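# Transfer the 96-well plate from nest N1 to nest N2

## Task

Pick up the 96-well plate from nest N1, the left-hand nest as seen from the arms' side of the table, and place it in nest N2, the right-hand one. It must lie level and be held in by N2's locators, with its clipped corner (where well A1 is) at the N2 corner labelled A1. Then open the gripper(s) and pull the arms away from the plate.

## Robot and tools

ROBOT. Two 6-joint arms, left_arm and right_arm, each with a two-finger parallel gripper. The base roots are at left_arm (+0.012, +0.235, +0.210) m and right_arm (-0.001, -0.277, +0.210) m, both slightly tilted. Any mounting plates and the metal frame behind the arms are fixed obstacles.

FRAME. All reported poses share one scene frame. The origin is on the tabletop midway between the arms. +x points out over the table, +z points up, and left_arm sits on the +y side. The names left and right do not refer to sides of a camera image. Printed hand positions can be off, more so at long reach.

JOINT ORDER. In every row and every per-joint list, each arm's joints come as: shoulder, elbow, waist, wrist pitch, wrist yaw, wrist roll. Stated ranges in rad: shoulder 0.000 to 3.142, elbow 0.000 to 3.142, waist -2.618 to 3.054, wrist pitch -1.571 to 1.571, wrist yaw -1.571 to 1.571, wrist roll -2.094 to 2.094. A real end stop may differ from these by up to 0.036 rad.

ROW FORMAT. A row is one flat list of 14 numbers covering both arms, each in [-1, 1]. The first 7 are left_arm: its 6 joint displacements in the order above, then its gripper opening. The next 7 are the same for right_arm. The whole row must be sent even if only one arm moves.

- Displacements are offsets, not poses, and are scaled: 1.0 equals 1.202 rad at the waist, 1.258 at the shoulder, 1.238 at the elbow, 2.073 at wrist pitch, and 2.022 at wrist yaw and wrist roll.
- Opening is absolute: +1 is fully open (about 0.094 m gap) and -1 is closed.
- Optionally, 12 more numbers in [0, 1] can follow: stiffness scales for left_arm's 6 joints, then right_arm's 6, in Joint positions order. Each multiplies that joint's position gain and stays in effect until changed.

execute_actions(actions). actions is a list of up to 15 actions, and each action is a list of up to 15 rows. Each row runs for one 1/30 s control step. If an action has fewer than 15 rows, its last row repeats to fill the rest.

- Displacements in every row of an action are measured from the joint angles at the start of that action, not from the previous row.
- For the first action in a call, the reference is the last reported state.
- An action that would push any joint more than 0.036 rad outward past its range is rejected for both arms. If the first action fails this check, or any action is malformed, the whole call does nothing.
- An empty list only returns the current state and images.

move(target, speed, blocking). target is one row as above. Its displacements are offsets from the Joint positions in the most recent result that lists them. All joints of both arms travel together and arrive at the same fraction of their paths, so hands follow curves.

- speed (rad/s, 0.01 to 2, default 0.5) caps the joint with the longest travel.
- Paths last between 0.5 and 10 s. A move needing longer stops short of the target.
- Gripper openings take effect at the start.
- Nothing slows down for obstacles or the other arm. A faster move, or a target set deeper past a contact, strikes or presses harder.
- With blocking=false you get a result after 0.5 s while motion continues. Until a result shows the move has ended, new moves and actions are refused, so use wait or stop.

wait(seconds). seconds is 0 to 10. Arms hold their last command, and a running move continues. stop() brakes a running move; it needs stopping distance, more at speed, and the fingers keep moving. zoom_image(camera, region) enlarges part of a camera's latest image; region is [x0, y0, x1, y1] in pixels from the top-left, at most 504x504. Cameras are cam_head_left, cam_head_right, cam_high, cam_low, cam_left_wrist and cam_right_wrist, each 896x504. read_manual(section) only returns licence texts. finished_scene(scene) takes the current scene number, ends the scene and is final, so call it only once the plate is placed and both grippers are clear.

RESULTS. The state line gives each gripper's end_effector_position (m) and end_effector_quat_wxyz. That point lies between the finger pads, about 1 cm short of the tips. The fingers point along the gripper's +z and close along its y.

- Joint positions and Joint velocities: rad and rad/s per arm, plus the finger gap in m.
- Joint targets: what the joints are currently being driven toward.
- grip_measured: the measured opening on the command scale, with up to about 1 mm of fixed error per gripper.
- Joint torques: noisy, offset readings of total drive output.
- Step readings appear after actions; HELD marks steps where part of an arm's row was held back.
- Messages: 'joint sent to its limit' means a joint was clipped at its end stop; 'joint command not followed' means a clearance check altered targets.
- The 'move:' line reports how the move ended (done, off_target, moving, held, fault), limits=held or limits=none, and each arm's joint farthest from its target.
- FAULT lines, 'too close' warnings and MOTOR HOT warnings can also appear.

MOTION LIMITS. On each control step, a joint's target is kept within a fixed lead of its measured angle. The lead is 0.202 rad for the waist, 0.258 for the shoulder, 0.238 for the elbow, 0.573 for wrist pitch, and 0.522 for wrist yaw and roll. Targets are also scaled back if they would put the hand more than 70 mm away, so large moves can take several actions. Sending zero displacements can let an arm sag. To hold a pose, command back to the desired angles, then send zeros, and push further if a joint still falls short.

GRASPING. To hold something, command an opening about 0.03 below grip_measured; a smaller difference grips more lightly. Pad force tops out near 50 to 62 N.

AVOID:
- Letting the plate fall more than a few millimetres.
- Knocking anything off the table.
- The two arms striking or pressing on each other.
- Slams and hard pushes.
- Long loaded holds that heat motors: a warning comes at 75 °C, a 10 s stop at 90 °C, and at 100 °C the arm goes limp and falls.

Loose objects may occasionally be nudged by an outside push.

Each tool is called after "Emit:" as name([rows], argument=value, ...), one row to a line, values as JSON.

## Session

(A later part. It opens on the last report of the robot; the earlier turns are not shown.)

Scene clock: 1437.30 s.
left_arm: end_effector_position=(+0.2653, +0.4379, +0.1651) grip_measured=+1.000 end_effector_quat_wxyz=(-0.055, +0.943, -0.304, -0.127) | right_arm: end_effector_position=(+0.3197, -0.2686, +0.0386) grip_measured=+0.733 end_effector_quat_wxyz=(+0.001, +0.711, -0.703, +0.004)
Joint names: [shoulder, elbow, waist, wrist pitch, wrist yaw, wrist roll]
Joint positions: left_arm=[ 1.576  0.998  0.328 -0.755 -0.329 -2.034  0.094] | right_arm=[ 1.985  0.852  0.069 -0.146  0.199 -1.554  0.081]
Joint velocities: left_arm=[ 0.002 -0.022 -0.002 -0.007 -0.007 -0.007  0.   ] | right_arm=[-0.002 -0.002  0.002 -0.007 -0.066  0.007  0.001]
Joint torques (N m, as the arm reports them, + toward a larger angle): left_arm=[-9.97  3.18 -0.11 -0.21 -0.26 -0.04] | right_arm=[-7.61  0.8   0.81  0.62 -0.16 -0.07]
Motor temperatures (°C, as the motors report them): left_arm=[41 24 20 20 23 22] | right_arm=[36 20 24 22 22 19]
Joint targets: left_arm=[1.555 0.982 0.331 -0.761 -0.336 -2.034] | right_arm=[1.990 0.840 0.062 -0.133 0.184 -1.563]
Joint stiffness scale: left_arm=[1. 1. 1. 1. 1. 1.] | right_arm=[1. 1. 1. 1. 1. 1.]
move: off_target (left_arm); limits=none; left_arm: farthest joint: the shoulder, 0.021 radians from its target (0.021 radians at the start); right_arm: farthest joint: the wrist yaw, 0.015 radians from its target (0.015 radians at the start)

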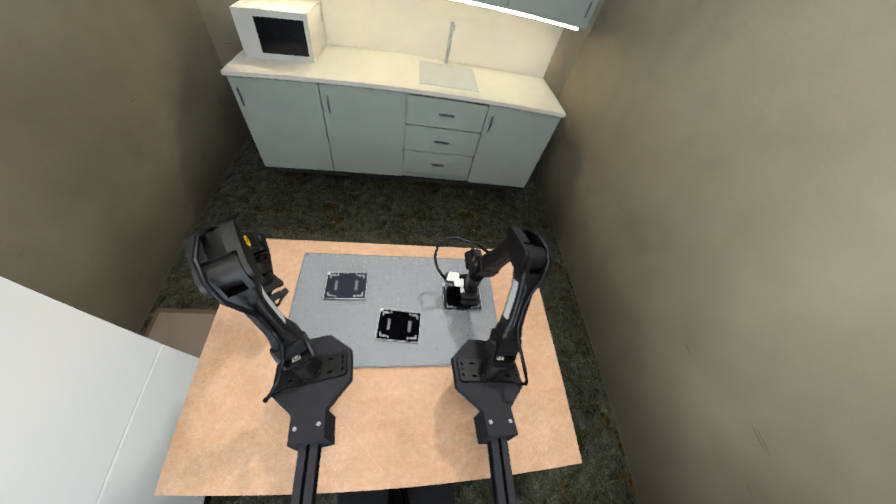

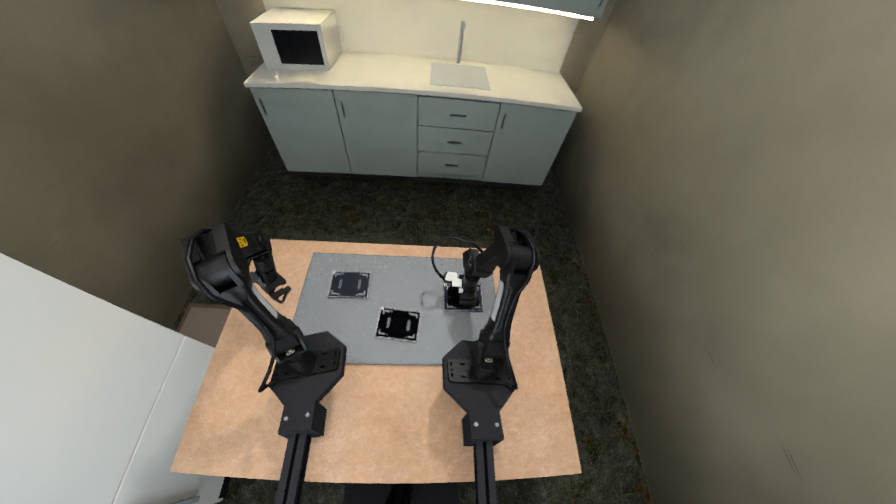

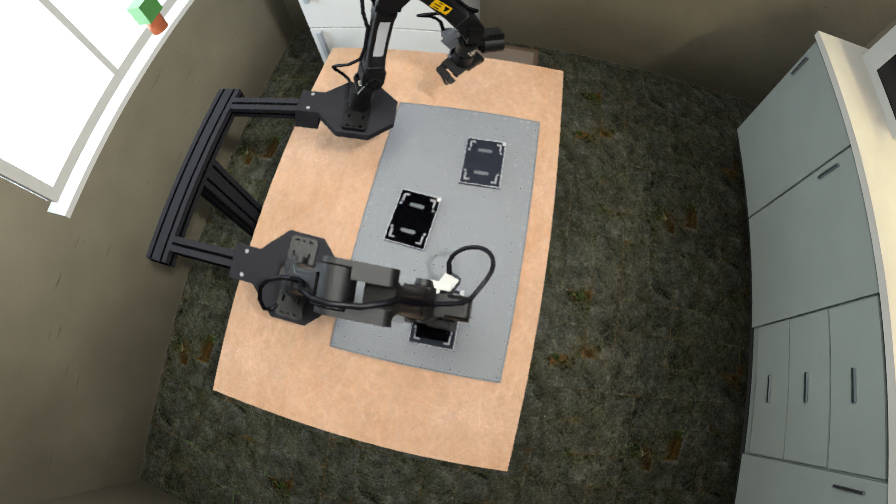

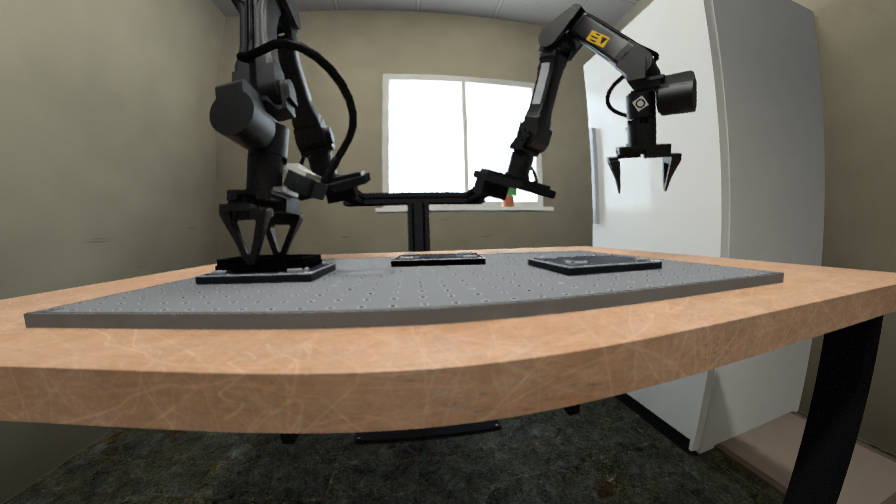

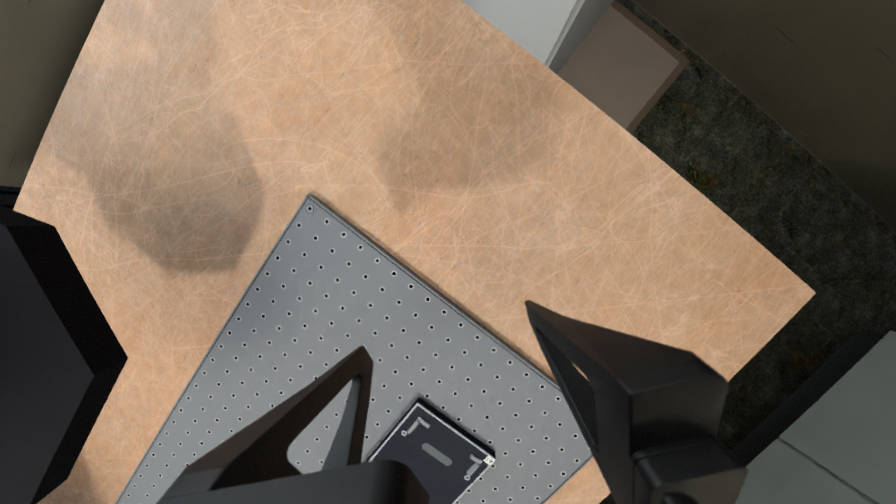

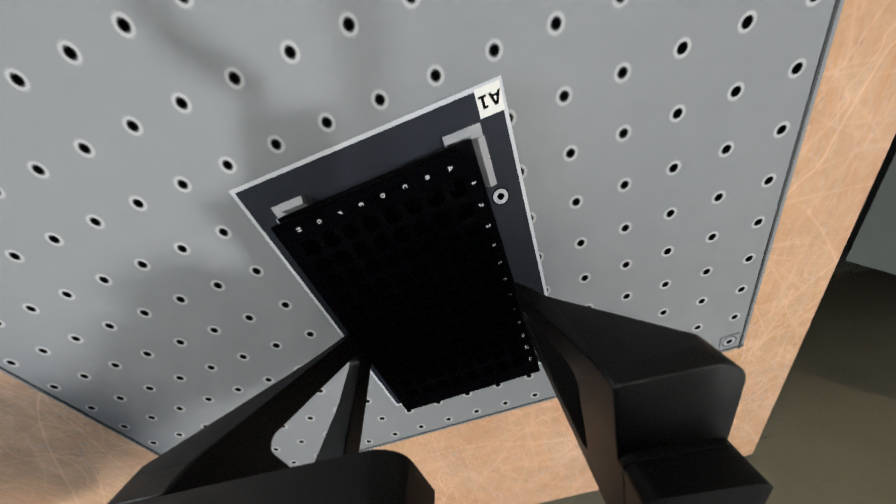

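Emit:
move(target=[-0.0167,-0.013,0.0025,-0.003,-0.0035,0,1, 0.0118,-0.0097,-0.0066,0.0118,-0.0074,-0.0045,0.70], speed=0.02)

Emit:
zoom_image(camera="cam_right_wrist", region=[240,70,580,290])

Emit:
zoom_image(camera="cam_low", region=[200,245,340,290])

Scene clock: 1452.33 s.
left_arm: end_effector_position=(+0.2653, +0.4379, +0.1651) grip_measured=+1.000 end_effector_quat_wxyz=(-0.055, +0.943, -0.304, -0.127) | right_arm: end_effector_position=(+0.3206, -0.2692, +0.0365) grip_measured=+0.733 end_effector_quat_wxyz=(-0.001, +0.710, -0.704, +0.006)
Joint names: [shoulder, elbow, waist, wrist pitch, wrist yaw, wrist roll]
Joint positions: left_arm=[ 1.576  0.998  0.328 -0.755 -0.329 -2.034  0.094] | right_arm=[ 1.993  0.852  0.067 -0.134  0.2   -1.554  0.081]
Joint velocities: left_arm=[-0.022  0.002 -0.002  0.037  0.125 -0.007  0.   ] | right_arm=[ 0.007 -0.002 -0.012 -0.007  0.007  0.007 -0.   ]
Joint torques (N m, as the arm reports them, + toward a larger angle): left_arm=[-9.97  3.18 -0.11 -0.22 -0.26 -0.04] | right_arm=[-7.44  0.82  0.9   0.64 -0.16 -0.06]
Motor temperatures (°C, as the motors report them): left_arm=[41 24 20 20 23 22] | right_arm=[35 20 24 22 22 19]
Joint targets: left_arm=[1.555 0.982 0.331 -0.761 -0.336 -2.034] | right_arm=[2.000 0.840 0.061 -0.122 0.184 -1.563]
Joint stiffness scale: left_arm=[1. 1. 1. 1. 1. 1.] | right_arm=[1. 1. 1. 1. 1. 1.]
move: off_target (left_arm); limits=none; left_arm: farthest joint: the shoulder, 0.021 radians from its target (0.021 radians at the start); right_arm: farthest joint: the wrist yaw, 0.016 radians from its target (0.015 radians at the start)

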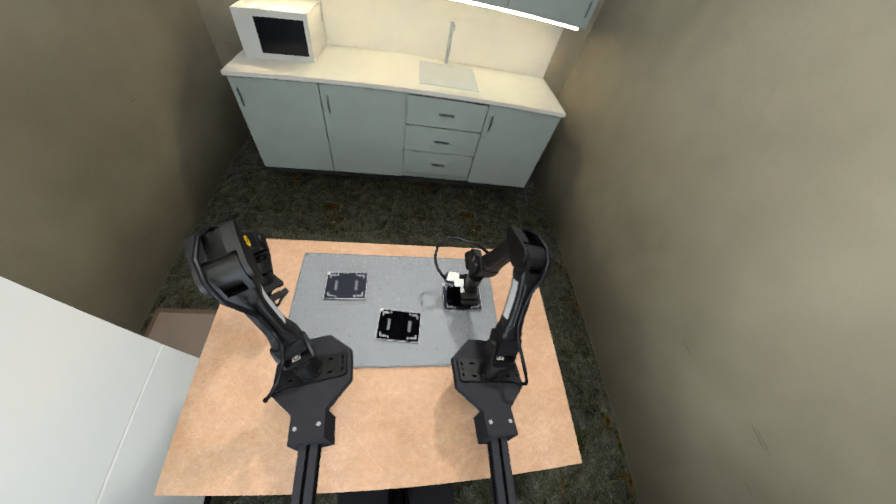

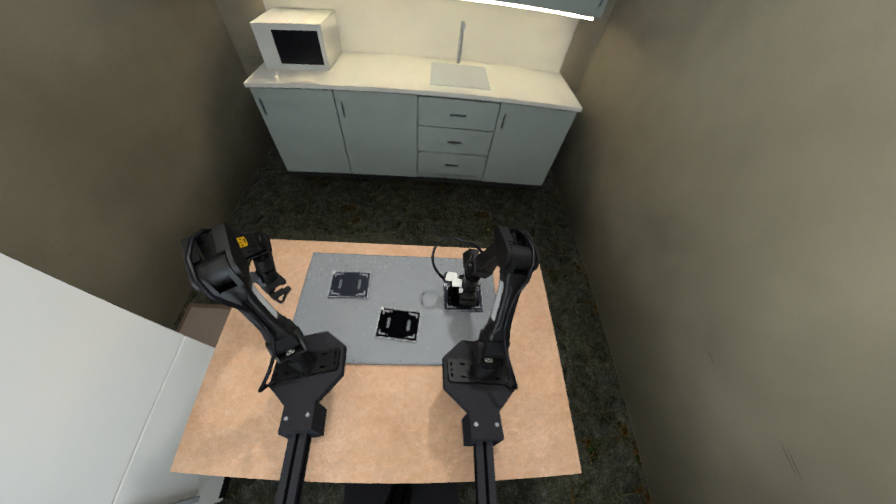

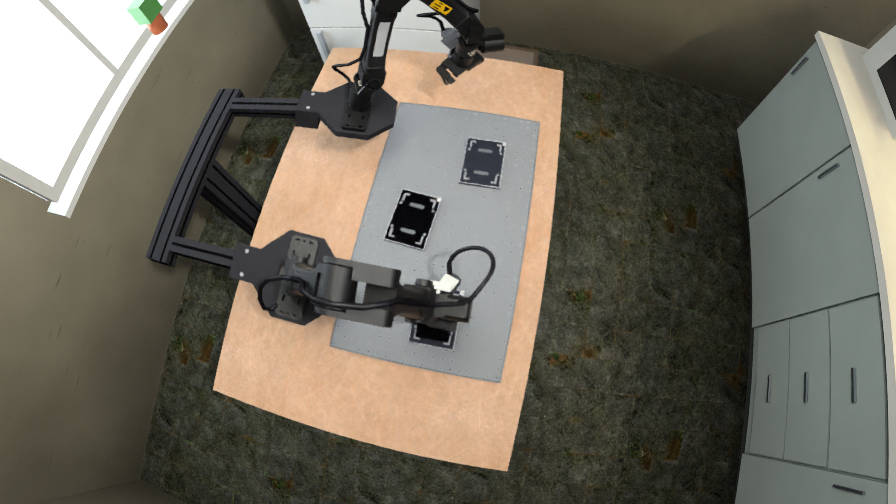

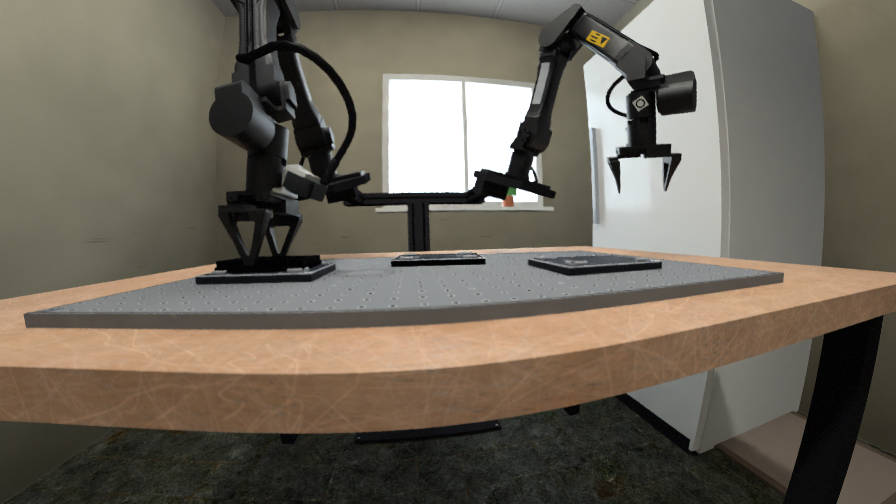

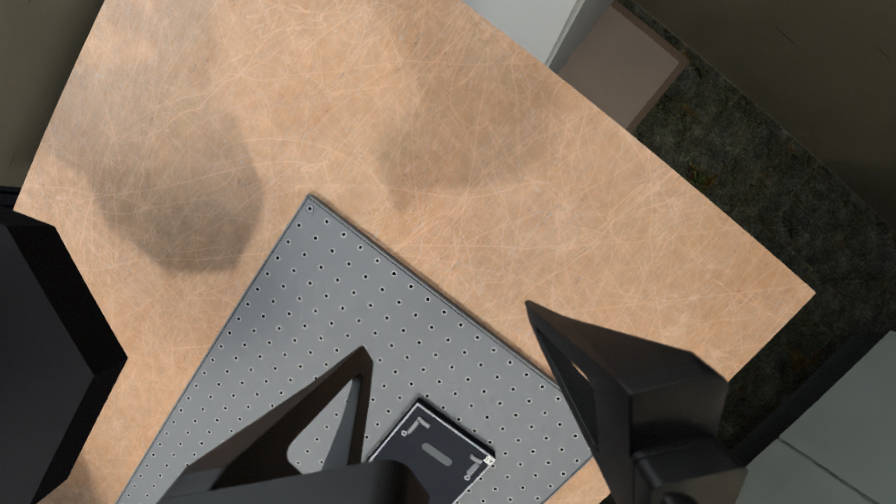

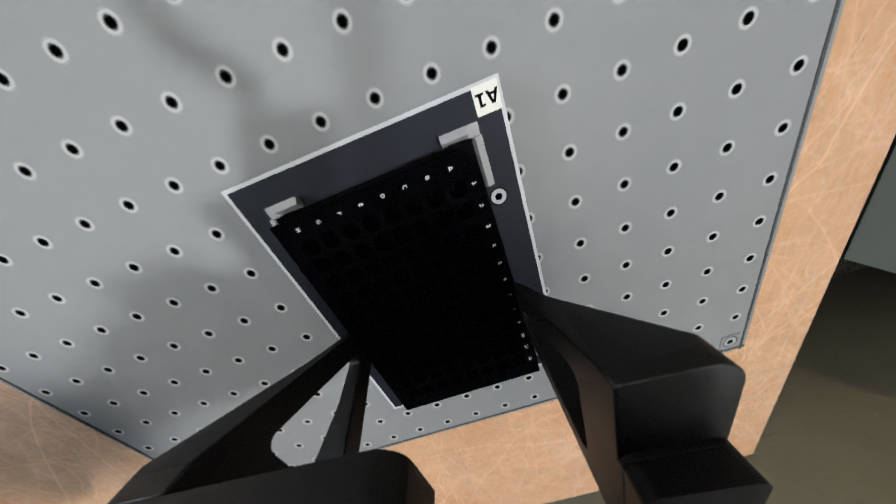

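Region (240, 70, 580, 290) of cam_right_wrist's 896x504 image, scaled by 1.482, with more detail than that image has; it fills the top 326 rows of this view, and the rest is white.

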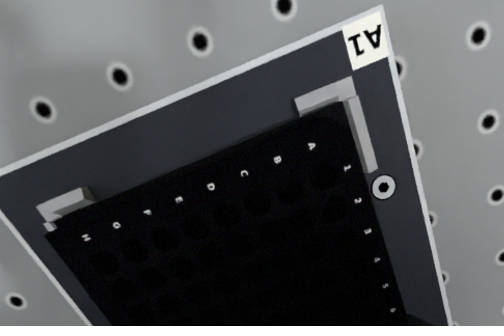

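Region (200, 245, 340, 290) of cam_low's 896x504 image, scaled by 3.600, with more detail than that image has; it fills the top 162 rows of this view, and the rest is white.

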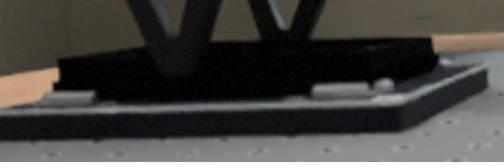

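Emit:
zoom_image(camera="cam_right_wrist", region=[420,80,540,220])

Emit:
zoom_image(camera="cam_right_wrist", region=[240,170,360,260])

Emit:
zoom_image(camera="cam_low", region=[270,250,340,285])

Emit:
zoom_image(camera="cam_low", region=[195,250,265,285])

Region (420, 80, 540, 220) of cam_right_wrist's 896x504 image, scaled by 3.600, with more detail than that image has; it fills the left 432 columns of this view, and the rest is white.

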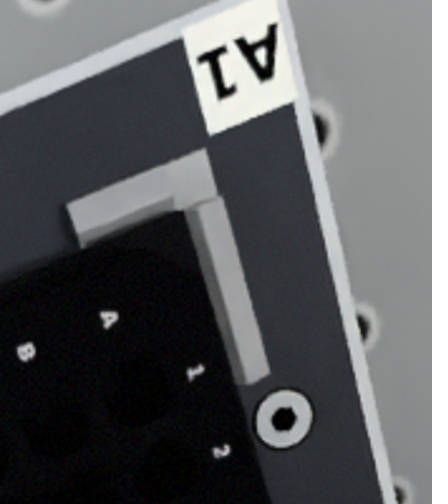

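Region (240, 170, 360, 260) of cam_right_wrist's 896x504 image, scaled by 4.200, with more detail than that image has; it fills the top 378 rows of this view, and the rest is white.

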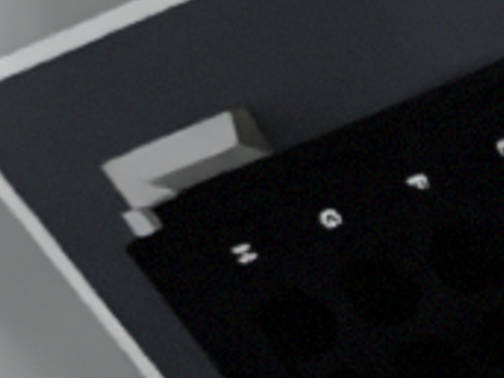

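Region (270, 250, 340, 285) of cam_low's 896x504 image, scaled by 7.200, with more detail than that image has.

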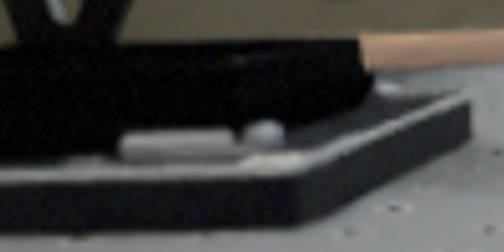

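Region (195, 250, 265, 285) of cam_low's 896x504 image, scaled by 7.200, with more detail than that image has.

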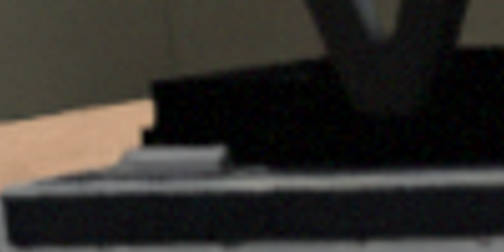

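Emit:
move(target=[-0.0167,-0.013,0.0025,-0.003,-0.0035,0,1, 0.004,-0.0097,-0.005,0.0058,-0.0079,-0.0045,1.0], speed=0.02)

Emit:
zoom_image(camera="cam_right_wrist", region=[240,70,580,290])

Emit:
zoom_image(camera="cam_low", region=[200,245,340,290])

Scene clock: 1488.63 s.
left_arm: end_effector_position=(+0.2653, +0.4379, +0.1651) grip_measured=+1.000 end_effector_quat_wxyz=(-0.055, +0.943, -0.304, -0.127) | right_arm: end_effector_position=(+0.3208, -0.2690, +0.0365) grip_measured=+1.000 end_effector_quat_wxyz=(-0.001, +0.710, -0.704, +0.006)
Joint names: [shoulder, elbow, waist, wrist pitch, wrist yaw, wrist roll]
Joint positions: left_arm=[ 1.576  0.998  0.328 -0.755 -0.329 -2.034  0.094] | right_arm=[ 1.993  0.852  0.067 -0.133  0.198 -1.555  0.094]
Joint velocities: left_arm=[-0.002 -0.002 -0.002 -0.066  0.037  0.066  0.   ] | right_arm=[-0.002 -0.007 -0.012  0.051 -0.081  0.037  0.   ]
Joint torques (N m, as the arm reports them, + toward a larger angle): left_arm=[-9.98  3.18 -0.12 -0.21 -0.26 -0.04] | right_arm=[-7.62  0.77  0.87  0.59 -0.14 -0.07]
Motor temperatures (°C, as the motors report them): left_arm=[41 24 20 20 23 22] | right_arm=[35 20 24 22 22 19]
Joint targets: left_arm=[1.555 0.982 0.331 -0.761 -0.336 -2.034] | right_arm=[1.998 0.840 0.061 -0.122 0.183 -1.563]
Joint stiffness scale: left_arm=[1. 1. 1. 1. 1. 1.] | right_arm=[1. 1. 1. 1. 1. 1.]
move: off_target (left_arm); limits=none; left_arm: farthest joint: the shoulder, 0.021 radians from its target (0.021 radians at the start); right_arm: farthest joint: the wrist yaw, 0.014 radians from its target (0.016 radians at the start)

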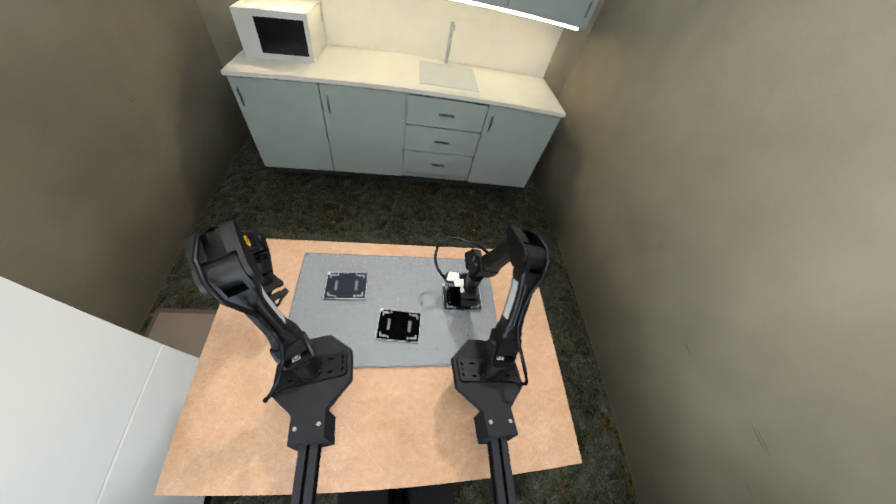

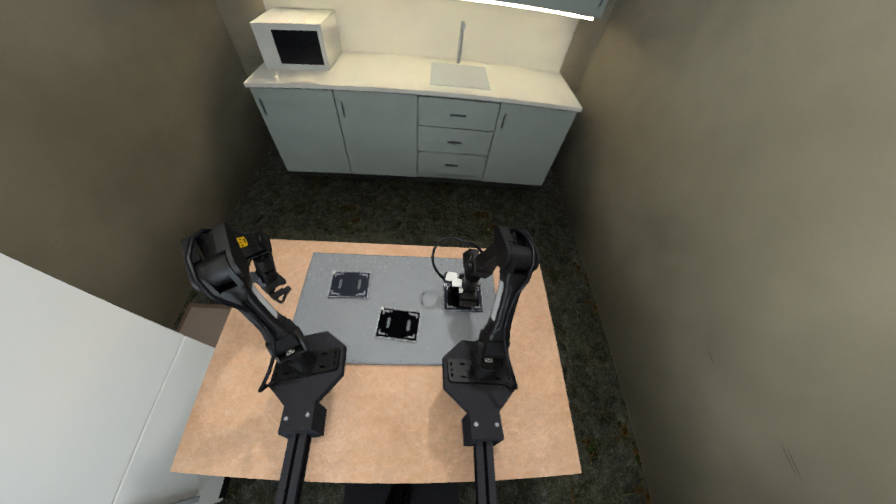

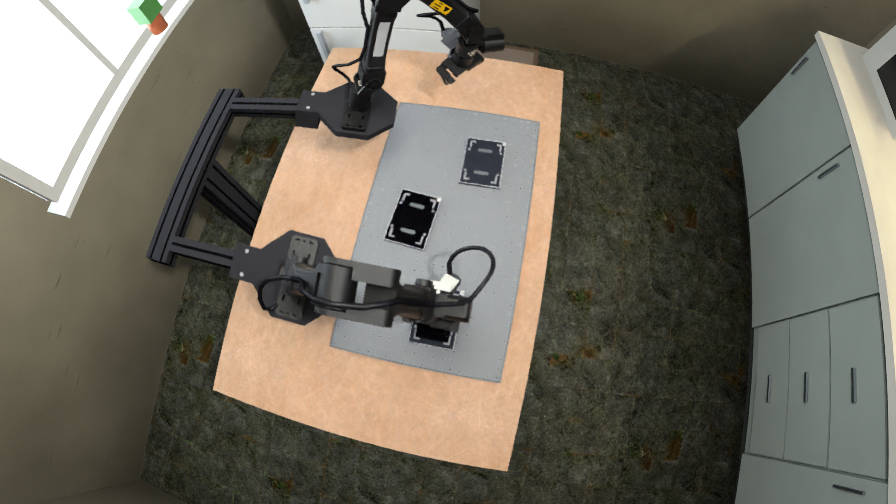

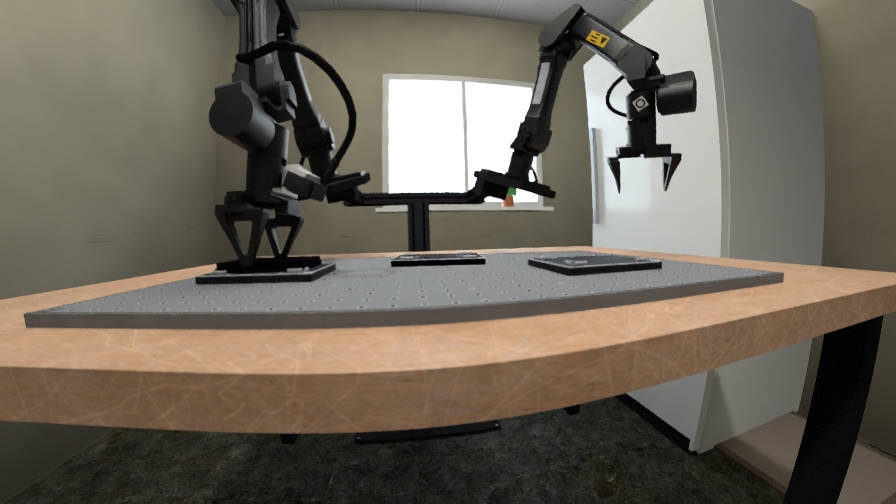

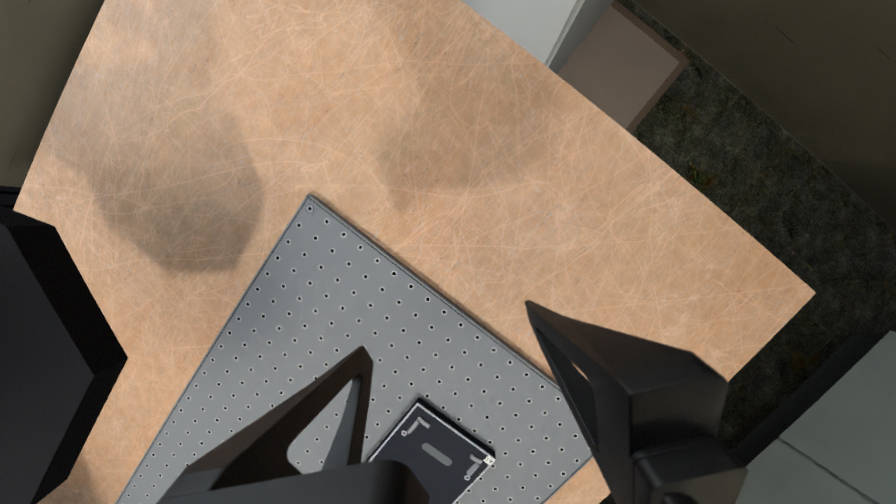

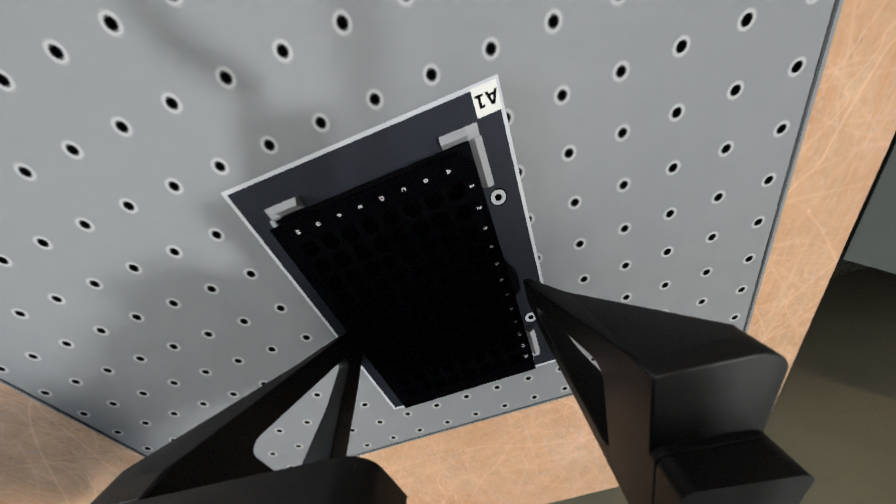

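Region (240, 70, 580, 290) of cam_right_wrist's 896x504 image, scaled by 1.482, with more detail than that image has; it fills the top 326 rows of this view, and the rest is white.

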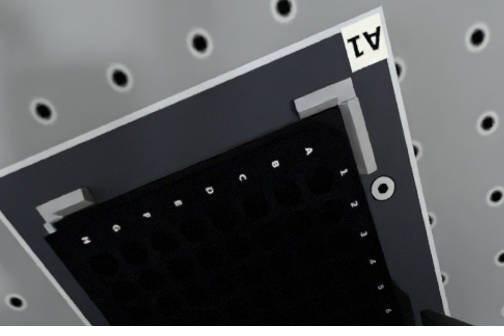

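Region (200, 245, 340, 290) of cam_low's 896x504 image, scaled by 3.600, with more detail than that image has; it fills the top 162 rows of this view, and the rest is white.

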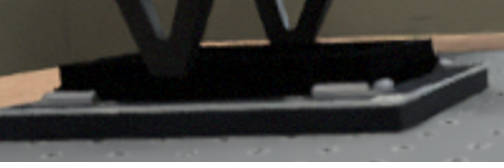

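Emit:
execute_actions([
  [[-0.0167,-0.013,0.0025,-0.003,-0.0035,0,1,-0.019,-0.0097,-0.005,-0.005,-0.0074,-0.004,1],[-0.0167,-0.013,0.0025,-0.003,-0.0035,0,1,-0.021,-0.0097,-0.005,-0.005,-0.0074,-0.004,1],[-0.0167,-0.013,0.0025,-0.003,-0.0035,0,1,-0.024,-0.0097,-0.005,-0.0058,-0.0074,-0.004,1],[-0.0167,-0.013,0.0025,-0.003,-0.0035,0,1,-0.028,-0.0097,-0.005,-0.0082,-0.0074,-0.004,1],[-0.0167,-0.013,0.0025,-0.003,-0.0035,0,1,-0.032,-0.0097,-0.005,-0.0106,-0.0074,-0.004,1],[-0.0167,-0.013,0.0025,-0.003,-0.0035,0,1,-0.036,-0.0097,-0.005,-0.013,-0.0074,-0.004,1],[-0.0167,-0.013,0.0025,-0.003,-0.0035,0,1,-0.040,-0.0097,-0.005,-0.0155,-0.0074,-0.004,1],[-0.0167,-0.013,0.0025,-0.003,-0.0035,0,1,-0.045,-0.0097,-0.005,-0.0185,-0.0074,-0.004,1],[-0.0167,-0.013,0.0025,-0.003,-0.0035,0,1,-0.050,-0.0097,-0.005,-0.0215,-0.0074,-0.004,1],[-0.0167,-0.013,0.0025,-0.003,-0.0035,0,1,-0.055,-0.0097,-0.005,-0.0245,-0.0074,-0.004,1],[-0.0167,-0.013,0.0025,-0.003,-0.0035,0,1,-0.060,-0.0097,-0.005,-0.0275,-0.0074,-0.004,1],[-0.0167,-0.013,0.0025,-0.003,-0.0035,0,1,-0.065,-0.0097,-0.005,-0.0305,-0.0074,-0.004,1],[-0.0167,-0.013,0.0025,-0.003,-0.0035,0,1,-0.070,-0.0097,-0.005,-0.0335,-0.0074,-0.004,1],[-0.0167,-0.013,0.0025,-0.003,-0.0035,0,1,-0.075,-0.0097,-0.005,-0.0365,-0.0074,-0.004,1],[-0.0167,-0.013,0.0025,-0.003,-0.0035,0,1,-0.080,-0.0097,-0.005,-0.0395,-0.0074,-0.004,1]],
])

Scene clock: 1509.33 s.
left_arm: end_effector_position=(+0.2653, +0.4379, +0.1651) grip_measured=+1.000 end_effector_quat_wxyz=(-0.055, +0.943, -0.304, -0.127) | right_arm: end_effector_position=(+0.3265, -0.2720, +0.0528) grip_measured=+1.000 end_effector_quat_wxyz=(-0.007, +0.709, -0.705, +0.012)
Joint names: [shoulder, elbow, waist, wrist pitch, wrist yaw, wrist roll]
Joint positions: left_arm=[ 1.576  0.998  0.328 -0.755 -0.329 -2.034  0.094] | right_arm=[ 1.931  0.852  0.067 -0.179  0.198 -1.555  0.094]
Joint velocities: left_arm=[-0.032 -0.027  0.012 -0.022  0.007  0.081  0.   ] | right_arm=[-0.188 -0.017  0.002 -0.11   0.066 -0.007  0.   ]
Joint torques (N m, as the arm reports them, + toward a larger angle): left_arm=[-9.98  3.17 -0.11 -0.21 -0.26 -0.04] | right_arm=[-10.13   1.01   0.87   0.33  -0.15  -0.06]
Motor temperatures (°C, as the motors report them): left_arm=[41 24 20 20 23 22] | right_arm=[35 20 24 22 22 19]
Joint targets: left_arm=[1.555 0.982 0.331 -0.761 -0.336 -2.034] | right_arm=[1.892 0.840 0.061 -0.215 0.184 -1.563]
Joint stiffness scale: left_arm=[1. 1. 1. 1. 1. 1.] | right_arm=[1. 1. 1. 1. 1. 1.]
Step readings (joint positions):
0: left_arm=[1.576 0.998 0.328 -0.755 -0.329 -2.034] | right_arm=[1.993 0.852 0.067 -0.133 0.198 -1.555]
1: left_arm=[1.576 0.998 0.328 -0.755 -0.329 -2.034] | right_arm=[1.993 0.852 0.067 -0.133 0.198 -1.555]
2: left_arm=[1.576 0.998 0.328 -0.755 -0.329 -2.034] | right_arm=[1.993 0.852 0.067 -0.133 0.198 -1.555]
4: left_arm=[1.576 0.998 0.328 -0.755 -0.329 -2.034] | right_arm=[1.993 0.852 0.067 -0.134 0.198 -1.555]
8: left_arm=[1.576 0.998 0.328 -0.755 -0.329 -2.034] | right_arm=[1.979 0.852 0.067 -0.146 0.198 -1.555]
15: Joint positions above

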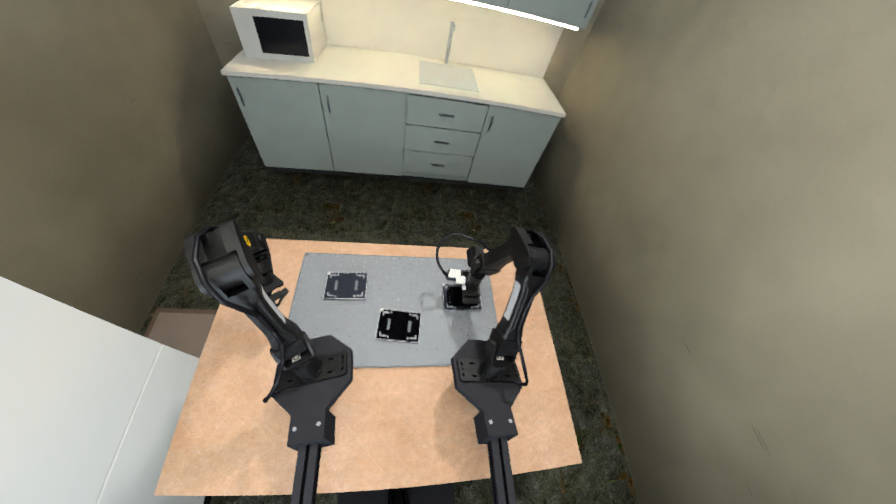

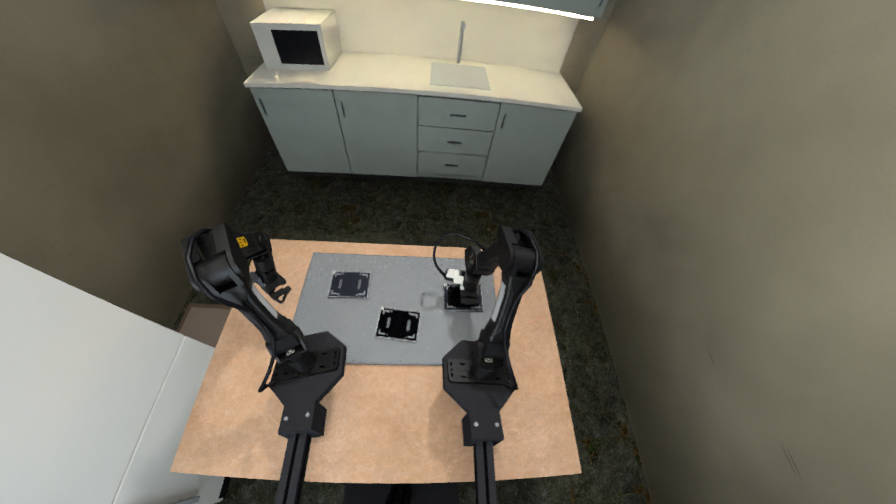

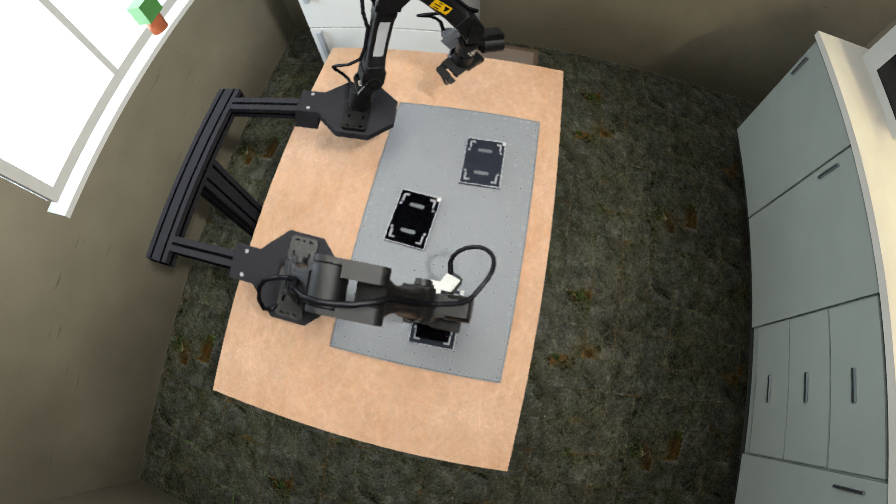

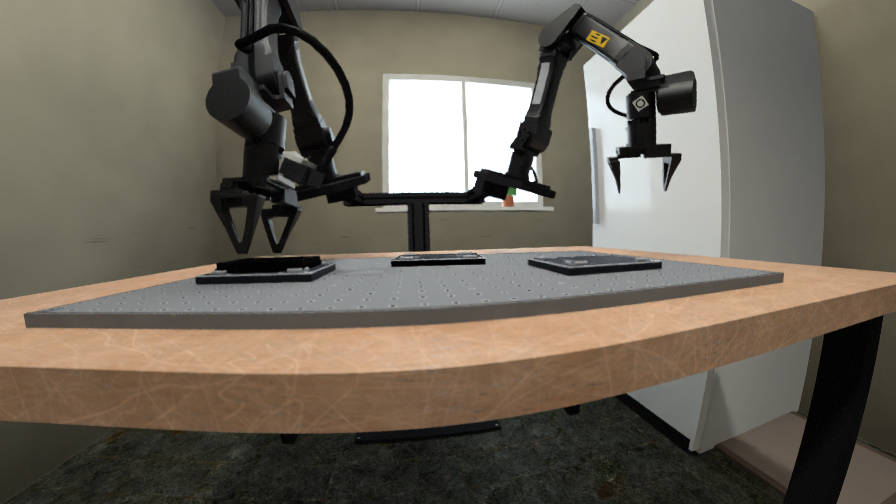

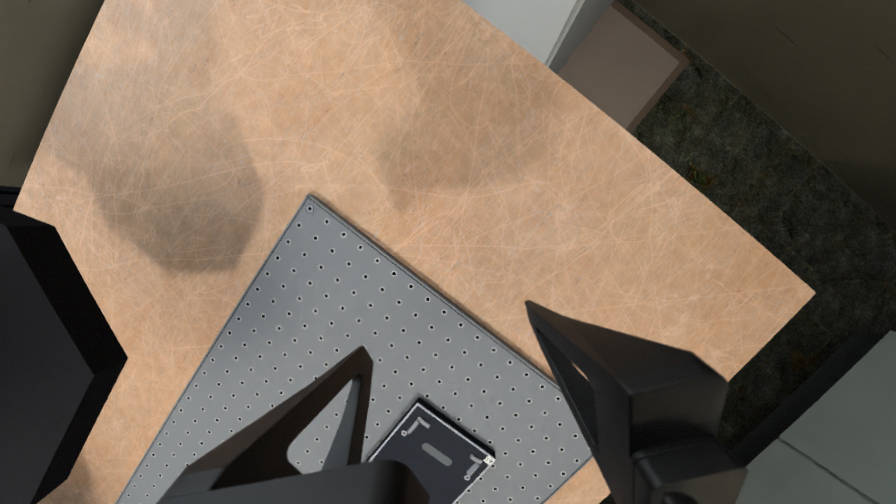

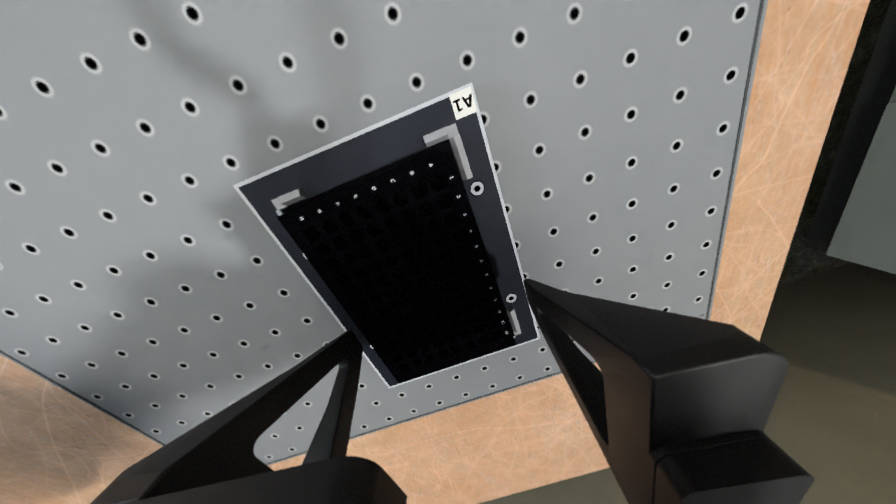

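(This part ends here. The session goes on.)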